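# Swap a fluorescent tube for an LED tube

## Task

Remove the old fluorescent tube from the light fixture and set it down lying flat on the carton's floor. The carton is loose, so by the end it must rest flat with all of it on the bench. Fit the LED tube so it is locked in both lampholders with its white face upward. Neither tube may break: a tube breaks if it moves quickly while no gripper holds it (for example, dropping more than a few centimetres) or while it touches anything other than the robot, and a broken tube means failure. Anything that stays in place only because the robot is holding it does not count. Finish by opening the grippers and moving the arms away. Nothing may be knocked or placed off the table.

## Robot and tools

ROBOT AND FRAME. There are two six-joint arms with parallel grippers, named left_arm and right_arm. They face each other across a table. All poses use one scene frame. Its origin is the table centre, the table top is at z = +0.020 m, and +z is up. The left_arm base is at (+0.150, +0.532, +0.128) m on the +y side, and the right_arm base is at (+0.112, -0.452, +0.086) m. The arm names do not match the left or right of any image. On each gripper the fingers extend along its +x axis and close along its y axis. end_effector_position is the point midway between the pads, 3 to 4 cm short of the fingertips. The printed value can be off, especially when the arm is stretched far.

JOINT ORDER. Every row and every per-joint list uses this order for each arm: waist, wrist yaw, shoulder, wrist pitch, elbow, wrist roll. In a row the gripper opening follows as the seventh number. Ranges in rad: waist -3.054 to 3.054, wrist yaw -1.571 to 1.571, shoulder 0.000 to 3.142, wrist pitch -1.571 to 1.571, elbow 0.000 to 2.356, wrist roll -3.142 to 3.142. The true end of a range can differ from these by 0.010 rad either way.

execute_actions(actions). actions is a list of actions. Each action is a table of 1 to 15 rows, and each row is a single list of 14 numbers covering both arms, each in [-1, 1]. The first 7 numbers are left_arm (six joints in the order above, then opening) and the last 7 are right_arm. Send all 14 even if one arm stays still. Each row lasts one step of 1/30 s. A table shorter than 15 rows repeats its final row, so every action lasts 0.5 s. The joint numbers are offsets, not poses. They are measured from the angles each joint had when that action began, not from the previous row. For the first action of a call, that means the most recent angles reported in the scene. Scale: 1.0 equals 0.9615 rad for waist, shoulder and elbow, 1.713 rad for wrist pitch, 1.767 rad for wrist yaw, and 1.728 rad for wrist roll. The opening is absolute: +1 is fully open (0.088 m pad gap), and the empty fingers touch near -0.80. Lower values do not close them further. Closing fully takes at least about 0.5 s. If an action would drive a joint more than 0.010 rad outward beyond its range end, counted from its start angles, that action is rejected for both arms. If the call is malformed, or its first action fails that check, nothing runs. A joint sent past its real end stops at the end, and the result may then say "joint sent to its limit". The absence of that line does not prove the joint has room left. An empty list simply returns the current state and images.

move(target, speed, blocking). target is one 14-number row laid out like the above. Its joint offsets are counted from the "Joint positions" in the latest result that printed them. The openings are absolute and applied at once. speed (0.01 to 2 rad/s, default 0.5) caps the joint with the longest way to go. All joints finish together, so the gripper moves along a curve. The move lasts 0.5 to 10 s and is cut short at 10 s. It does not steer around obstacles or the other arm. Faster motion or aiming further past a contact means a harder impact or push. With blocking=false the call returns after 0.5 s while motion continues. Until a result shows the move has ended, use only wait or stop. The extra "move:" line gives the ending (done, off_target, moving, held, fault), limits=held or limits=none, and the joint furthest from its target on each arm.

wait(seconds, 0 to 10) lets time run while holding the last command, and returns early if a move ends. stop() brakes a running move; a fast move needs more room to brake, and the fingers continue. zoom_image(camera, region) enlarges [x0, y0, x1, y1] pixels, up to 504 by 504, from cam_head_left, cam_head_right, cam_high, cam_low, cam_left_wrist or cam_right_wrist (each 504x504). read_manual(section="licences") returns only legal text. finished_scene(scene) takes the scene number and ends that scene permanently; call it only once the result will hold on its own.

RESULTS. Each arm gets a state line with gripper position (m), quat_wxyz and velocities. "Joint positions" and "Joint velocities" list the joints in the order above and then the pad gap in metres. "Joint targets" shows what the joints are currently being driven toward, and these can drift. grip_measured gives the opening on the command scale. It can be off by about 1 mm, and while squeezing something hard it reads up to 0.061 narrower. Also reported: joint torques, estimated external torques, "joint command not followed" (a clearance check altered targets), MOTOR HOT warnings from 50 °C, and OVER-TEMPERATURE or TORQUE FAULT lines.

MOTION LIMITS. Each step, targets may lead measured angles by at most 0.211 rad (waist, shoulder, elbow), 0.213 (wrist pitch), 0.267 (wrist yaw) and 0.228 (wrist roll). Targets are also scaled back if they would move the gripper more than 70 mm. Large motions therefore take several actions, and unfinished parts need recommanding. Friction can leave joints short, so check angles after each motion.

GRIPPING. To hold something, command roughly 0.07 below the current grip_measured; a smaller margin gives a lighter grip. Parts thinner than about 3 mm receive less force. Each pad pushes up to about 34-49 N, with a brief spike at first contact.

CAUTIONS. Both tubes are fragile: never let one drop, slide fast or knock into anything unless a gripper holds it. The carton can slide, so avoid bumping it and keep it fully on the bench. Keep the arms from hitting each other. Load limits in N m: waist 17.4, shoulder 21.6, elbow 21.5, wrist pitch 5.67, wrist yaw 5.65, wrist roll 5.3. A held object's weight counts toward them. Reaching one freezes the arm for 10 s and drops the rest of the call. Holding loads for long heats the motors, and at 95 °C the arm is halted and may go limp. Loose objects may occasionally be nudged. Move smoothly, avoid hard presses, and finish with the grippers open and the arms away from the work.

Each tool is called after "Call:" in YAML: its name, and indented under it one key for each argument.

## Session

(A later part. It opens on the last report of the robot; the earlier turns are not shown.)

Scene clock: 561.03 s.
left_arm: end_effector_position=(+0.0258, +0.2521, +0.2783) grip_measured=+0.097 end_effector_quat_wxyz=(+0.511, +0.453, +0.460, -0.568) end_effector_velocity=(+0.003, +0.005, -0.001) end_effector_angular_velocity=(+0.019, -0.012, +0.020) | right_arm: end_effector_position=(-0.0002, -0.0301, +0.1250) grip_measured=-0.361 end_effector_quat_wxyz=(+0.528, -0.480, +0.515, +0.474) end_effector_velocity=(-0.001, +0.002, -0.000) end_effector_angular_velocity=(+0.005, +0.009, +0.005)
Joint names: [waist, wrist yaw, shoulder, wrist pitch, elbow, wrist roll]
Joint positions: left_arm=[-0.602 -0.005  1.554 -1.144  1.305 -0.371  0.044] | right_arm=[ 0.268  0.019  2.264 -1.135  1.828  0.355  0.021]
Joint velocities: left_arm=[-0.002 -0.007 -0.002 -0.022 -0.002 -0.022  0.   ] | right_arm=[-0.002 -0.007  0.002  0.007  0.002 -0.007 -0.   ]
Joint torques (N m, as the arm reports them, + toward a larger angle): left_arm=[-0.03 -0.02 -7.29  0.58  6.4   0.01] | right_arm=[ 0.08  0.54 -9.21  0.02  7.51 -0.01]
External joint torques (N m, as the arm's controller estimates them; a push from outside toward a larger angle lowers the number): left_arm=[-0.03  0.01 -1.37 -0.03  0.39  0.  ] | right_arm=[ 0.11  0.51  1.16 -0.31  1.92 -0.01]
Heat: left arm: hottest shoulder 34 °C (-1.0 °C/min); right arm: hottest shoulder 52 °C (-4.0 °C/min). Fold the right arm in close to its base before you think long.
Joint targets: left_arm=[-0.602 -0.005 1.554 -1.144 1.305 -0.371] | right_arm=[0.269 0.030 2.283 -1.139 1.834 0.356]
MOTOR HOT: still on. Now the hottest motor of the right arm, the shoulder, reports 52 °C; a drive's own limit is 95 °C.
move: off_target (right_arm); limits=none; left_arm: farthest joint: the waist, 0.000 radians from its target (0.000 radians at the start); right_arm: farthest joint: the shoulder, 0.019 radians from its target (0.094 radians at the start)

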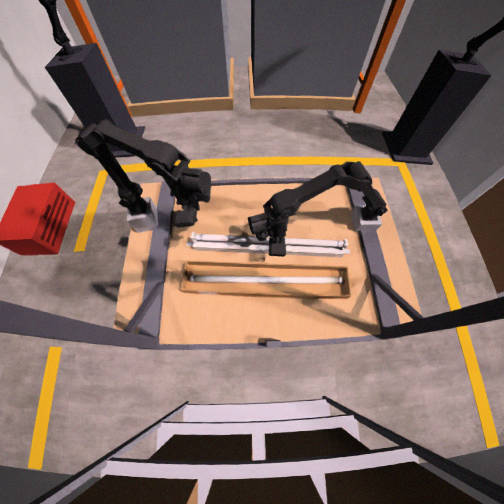

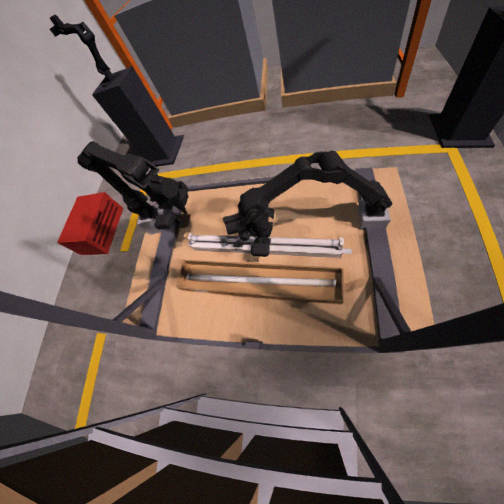

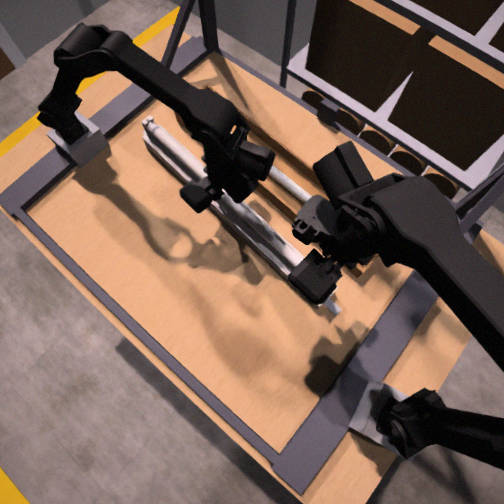

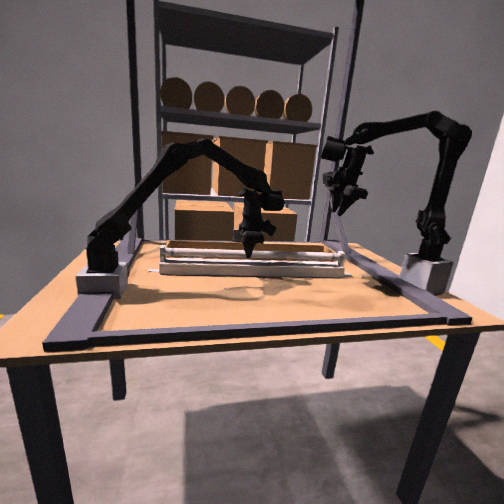

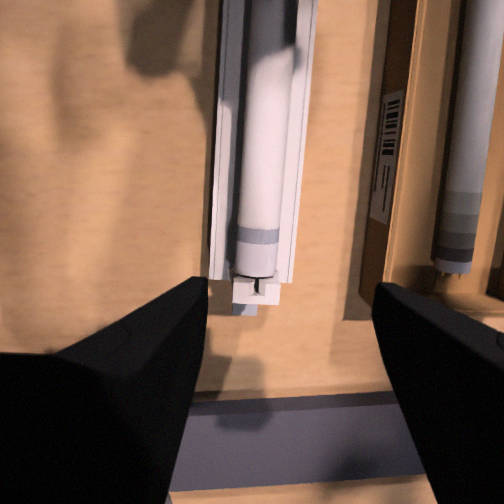

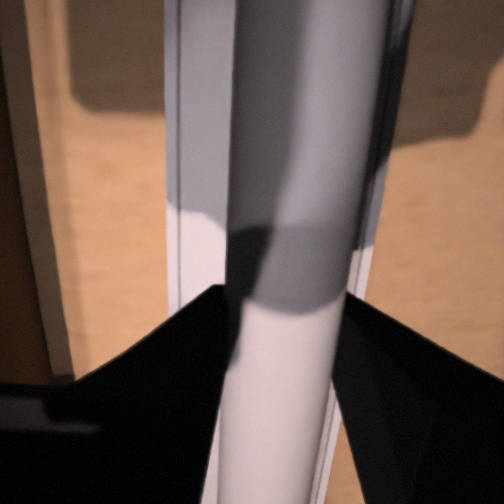

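Call:
move:
  target: [0,0,0,0,0,0,0.1,0,0,0,0,0,0,0]

Call:
move:
  target: [0,0,0,0,0,0,0.1,0,0,-0.3,-0.1,0,0,0]

Call:
zoom_image:
  camera: "cam_low"
  region: [150,225,250,280]

Call:
zoom_image:
  camera: "cam_head_right"
  region: [180,225,260,265]

Scene clock: 568.87 s.
left_arm: end_effector_position=(+0.0258, +0.2521, +0.2783) grip_measured=+0.097 end_effector_quat_wxyz=(+0.511, +0.453, +0.460, -0.568) end_effector_velocity=(+0.001, +0.002, -0.002) end_effector_angular_velocity=(+0.008, -0.013, -0.008) | right_arm: end_effector_position=(-0.0000, -0.0304, +0.1250) grip_measured=-0.003 end_effector_quat_wxyz=(+0.528, -0.481, +0.515, +0.474) end_effector_velocity=(-0.002, -0.003, +0.000) end_effector_angular_velocity=(-0.009, +0.005, +0.010)
Joint names: [waist, wrist yaw, shoulder, wrist pitch, elbow, wrist roll]
Joint positions: left_arm=[-0.602 -0.005  1.554 -1.144  1.305 -0.371  0.044] | right_arm=[ 0.269  0.021  2.264 -1.136  1.828  0.355  0.039]
Joint velocities: left_arm=[-0.002 -0.007  0.002 -0.007 -0.002  0.007 -0.   ] | right_arm=[ 0.002 -0.007 -0.002 -0.007 -0.002 -0.007  0.   ]
Joint torques (N m, as the arm reports them, + toward a larger angle): left_arm=[-0.05 -0.02 -7.3   0.58  6.41  0.01] | right_arm=[  0.01   0.   -11.56   0.4    6.82  -0.01]
External joint torques (N m, as the arm's controller estimates them; a push from outside toward a larger angle lowers the number): left_arm=[-0.04  0.01 -1.42 -0.05  0.37  0.  ] | right_arm=[-0.14 -0.01 -1.12  0.09  1.24 -0.01]
Heat: left arm: hottest shoulder 34 °C (-1.0 °C/min); right arm: hottest shoulder 51 °C (-6.1 °C/min). Fold the right arm in close to its base before you think long.
Joint targets: left_arm=[-0.602 -0.005 1.554 -1.144 1.305 -0.371] | right_arm=[0.268 0.020 2.264 -1.135 1.828 0.355]
MOTOR HOT: still on. Now the hottest motor of the right arm, the shoulder, reports 51 °C; a drive's own limit is 95 °C.
move: done; limits=none; left_arm: farthest joint: the waist, 0.000 radians from its target (0.000 radians at the start); right_arm: farthest joint: the wrist yaw, 0.002 radians from its target (0.001 radians at the start)

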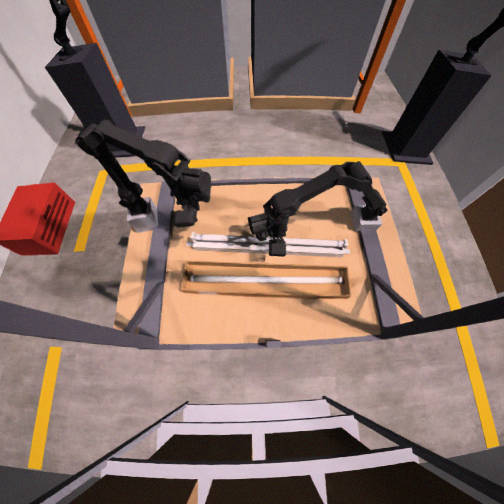

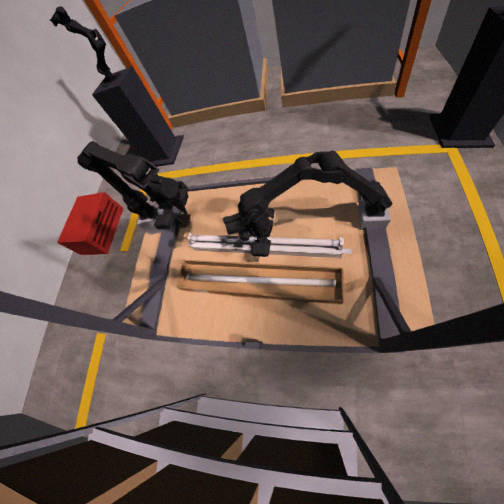

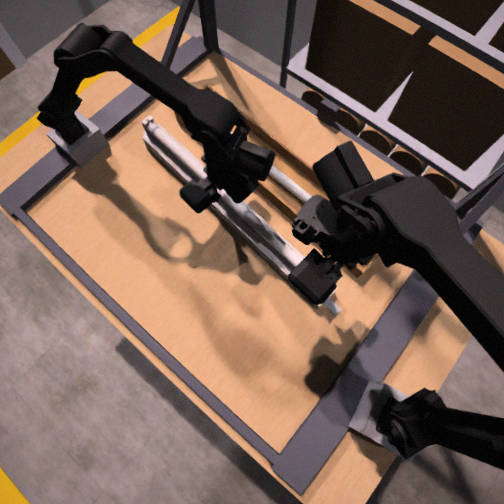

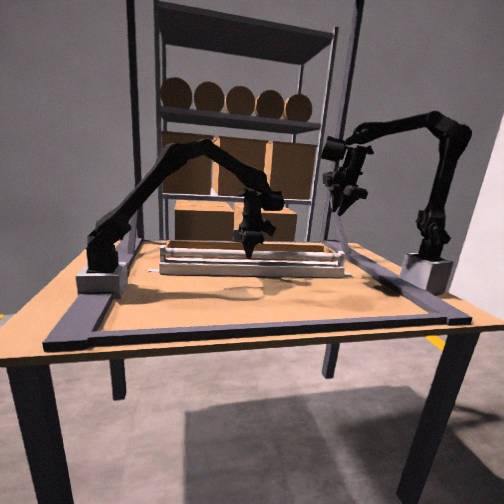

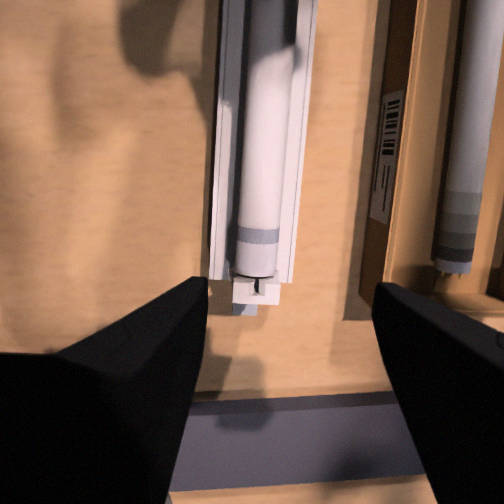

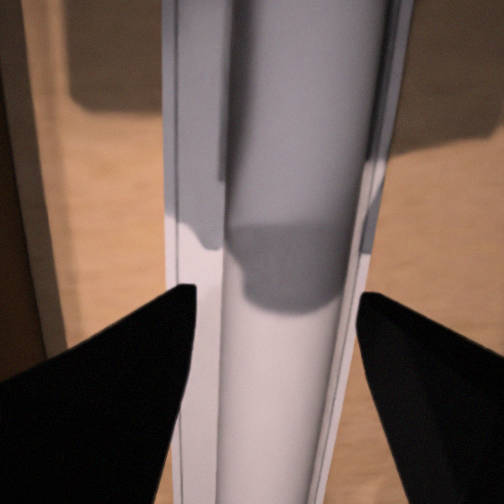

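Scene clock: 570.03 s.
left_arm: end_effector_position=(+0.0258, +0.2521, +0.2783) grip_measured=+0.097 end_effector_quat_wxyz=(+0.511, +0.453, +0.460, -0.568) end_effector_velocity=(-0.000, +0.002, -0.000) end_effector_angular_velocity=(+0.005, -0.006, +0.016) | right_arm: end_effector_position=(+0.0091, -0.0638, +0.2338) grip_measured=-0.002 end_effector_quat_wxyz=(+0.545, -0.447, +0.497, +0.506) end_effector_velocity=(+0.001, -0.005, -0.000) end_effector_angular_velocity=(-0.023, +0.000, +0.006)
Joint names: [waist, wrist yaw, shoulder, wrist pitch, elbow, wrist roll]
Joint positions: left_arm=[-0.602 -0.005  1.554 -1.144  1.305 -0.371  0.044] | right_arm=[ 0.269  0.021  1.988 -1.306  1.828  0.355  0.039]
Joint velocities: left_arm=[-0.007 -0.007 -0.002 -0.007 -0.002 -0.022 -0.   ] | right_arm=[-0.002 -0.007 -0.002 -0.022 -0.002 -0.007 -0.   ]
Joint torques (N m, as the arm reports them, + toward a larger angle): left_arm=[-0.04 -0.02 -7.31  0.58  6.4   0.  ] | right_arm=[  0.15   0.02 -11.09   0.38   7.18   0.  ]
External joint torques (N m, as the arm's controller estimates them; a push from outside toward a larger angle lowers the number): left_arm=[-0.02  0.01 -1.32 -0.07  0.28  0.  ] | right_arm=[ 0.15 -0.01 -2.11 -0.13  1.29  0.  ]
Heat: left arm: hottest shoulder 34 °C (-1.0 °C/min); right arm: hottest shoulder 52 °C (-5.0 °C/min). Fold the right arm in close to its base before you think long.
Joint targets: left_arm=[-0.602 -0.005 1.554 -1.144 1.305 -0.371] | right_arm=[0.269 0.021 1.976 -1.308 1.828 0.355]
MOTOR HOT: still on. Now the hottest motor of the right arm, the shoulder, reports 52 °C; a drive's own limit is 95 °C.
move: off_target (right_arm); limits=none; left_arm: farthest joint: the waist, 0.000 radians from its target (0.000 radians at the start); right_arm: farthest joint: the shoulder, 0.012 radians from its target (0.288 radians at the start)

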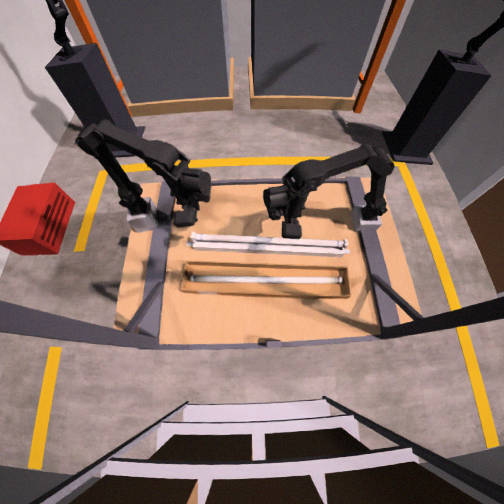

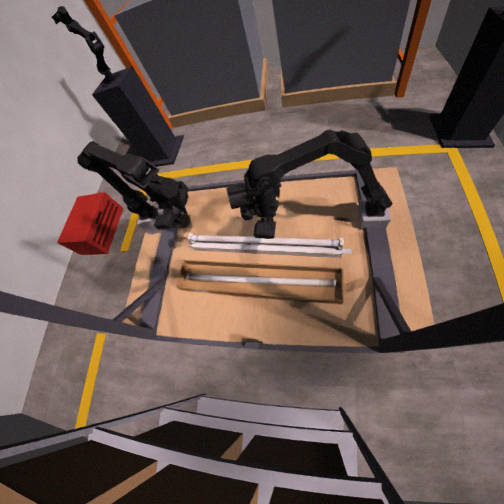

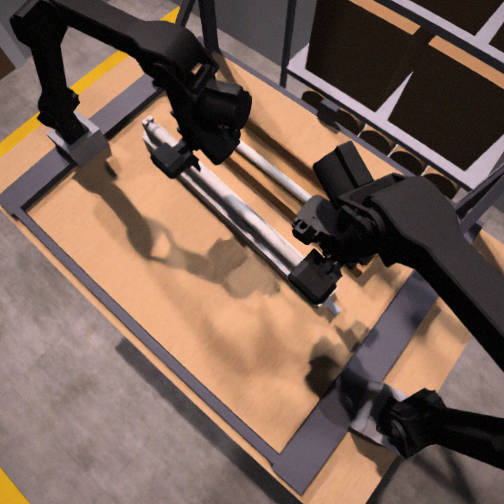

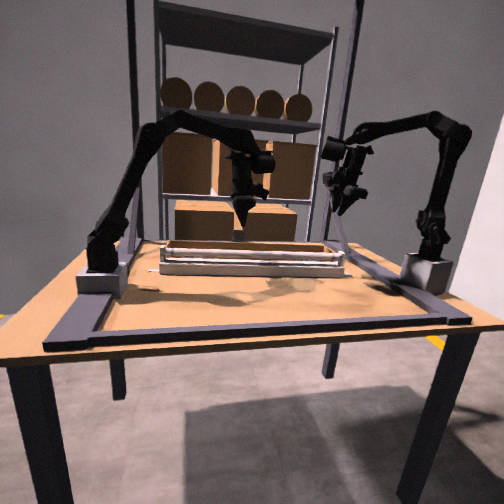

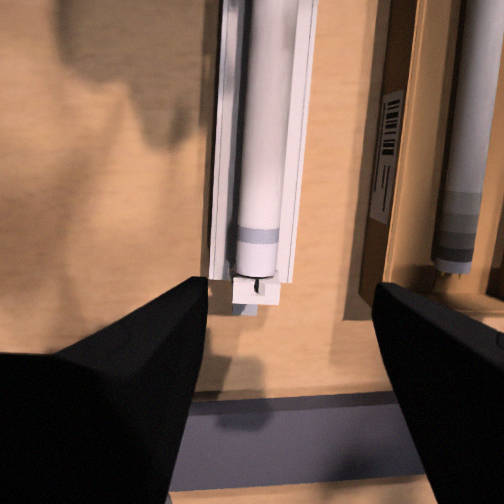

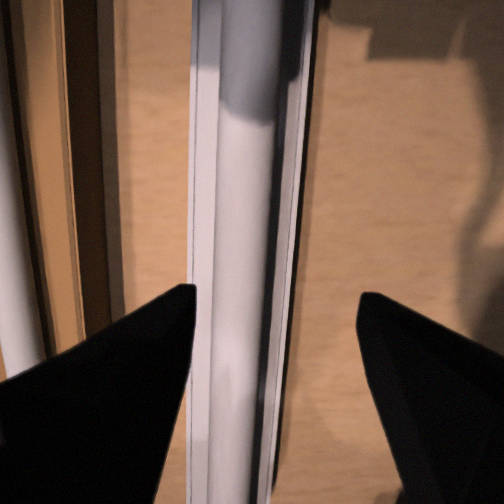

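Region (150, 225, 250, 280) of cam_low's 504x504 image, scaled by 5.040, with more detail than that image has; it fills the top 277 rows of this view, and the rest is white.

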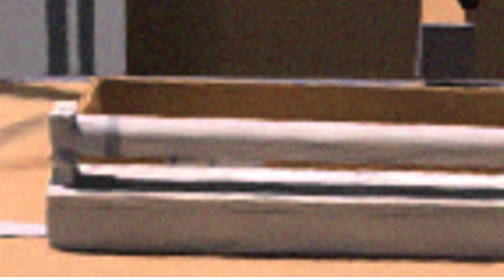

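Region (180, 225, 260, 265) of cam_head_right's 504x504 image, scaled by 6.300, with more detail than that image has.

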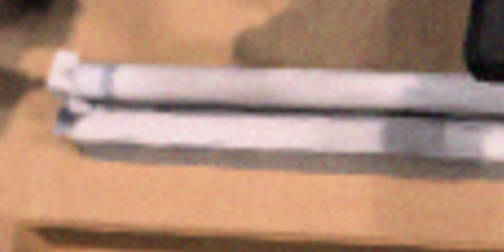

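Call:
execute_actions:
  actions: []

Call:
finished_scene:
  scene: 1

Scene clock: 591.87 s.
left_arm: end_effector_position=(+0.0258, +0.2521, +0.2783) grip_measured=+0.097 end_effector_quat_wxyz=(+0.511, +0.453, +0.460, -0.568) end_effector_velocity=(+0.004, +0.002, -0.002) end_effector_angular_velocity=(+0.003, -0.024, +0.009) | right_arm: end_effector_position=(+0.0091, -0.0639, +0.2338) grip_measured=-0.002 end_effector_quat_wxyz=(+0.545, -0.447, +0.498, +0.506) end_effector_velocity=(+0.001, -0.005, -0.000) end_effector_angular_velocity=(-0.027, +0.015, +0.002)
Joint names: [waist, wrist yaw, shoulder, wrist pitch, elbow, wrist roll]
Joint positions: left_arm=[-0.602 -0.005  1.554 -1.144  1.305 -0.371  0.044] | right_arm=[ 0.269  0.021  1.988 -1.306  1.828  0.355  0.039]
Joint velocities: left_arm=[-0.002 -0.022 -0.002 -0.007 -0.007 -0.007  0.   ] | right_arm=[-0.007 -0.022 -0.002 -0.022 -0.002 -0.007  0.   ]
Joint torques (N m, as the arm reports them, + toward a larger angle): left_arm=[-0.04 -0.02 -7.3   0.58  6.41  0.01] | right_arm=[ -0.11   0.04 -11.1    0.34   7.22  -0.02]
External joint torques (N m, as the arm's controller estimates them; a push from outside toward a larger angle lowers the number): left_arm=[-0.06  0.01 -1.29 -0.05  0.32  0.  ] | right_arm=[-0.05  0.01 -2.15 -0.16  1.36 -0.02]
Heat: left arm: hottest shoulder 34 °C (-1.0 °C/min); right arm: hottest shoulder 53 °C (+0.0 °C/min). Fold the right arm in close to its base before you think long.
Joint targets: left_arm=[-0.602 -0.005 1.554 -1.144 1.305 -0.371] | right_arm=[0.269 0.021 1.976 -1.308 1.828 0.355]
MOTOR HOT: still on. Now the hottest motor of the right arm, the shoulder, reports 53 °C; a drive's own limit is 95 °C.

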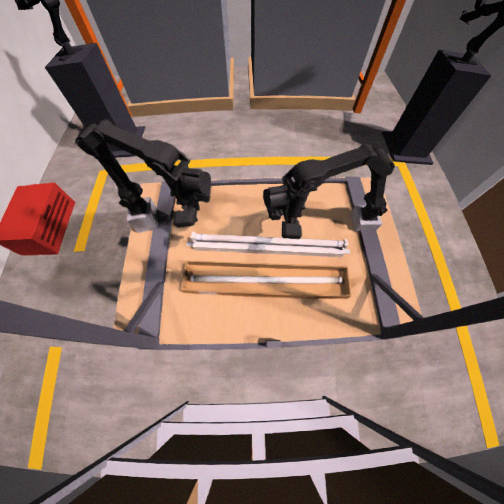

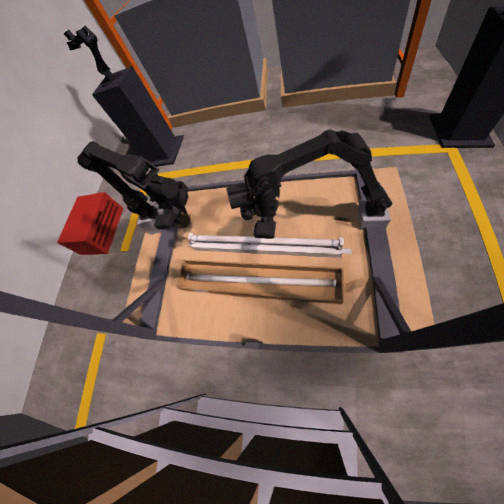

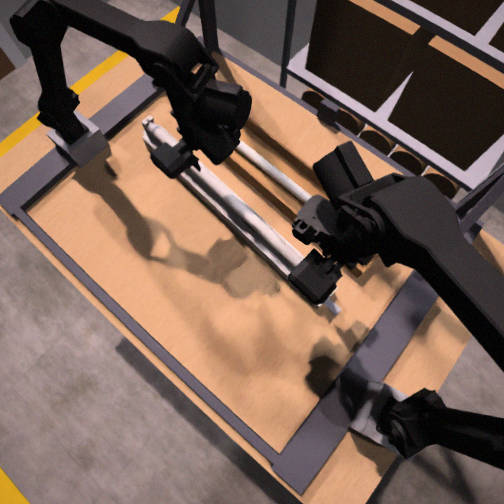

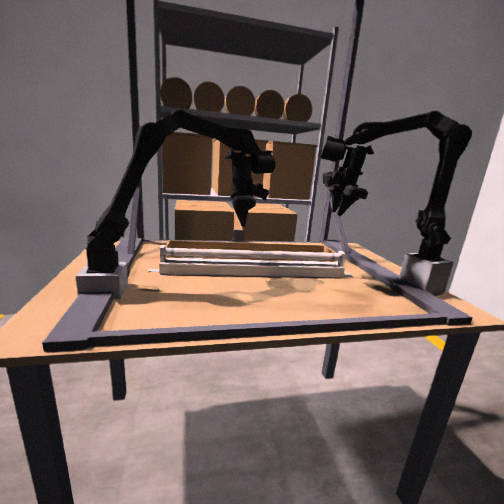

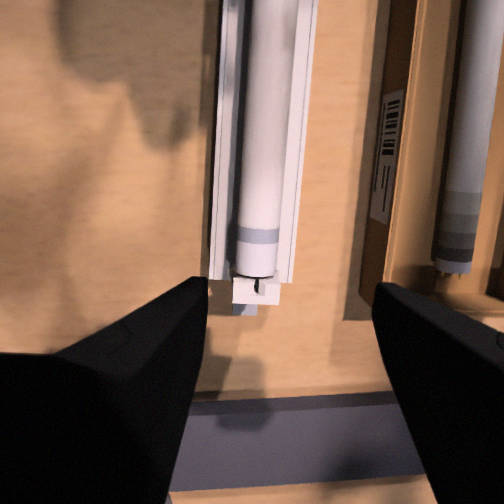

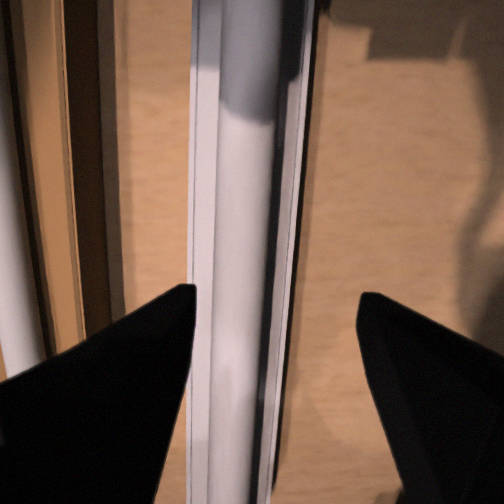

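The scene is finished: the task was done.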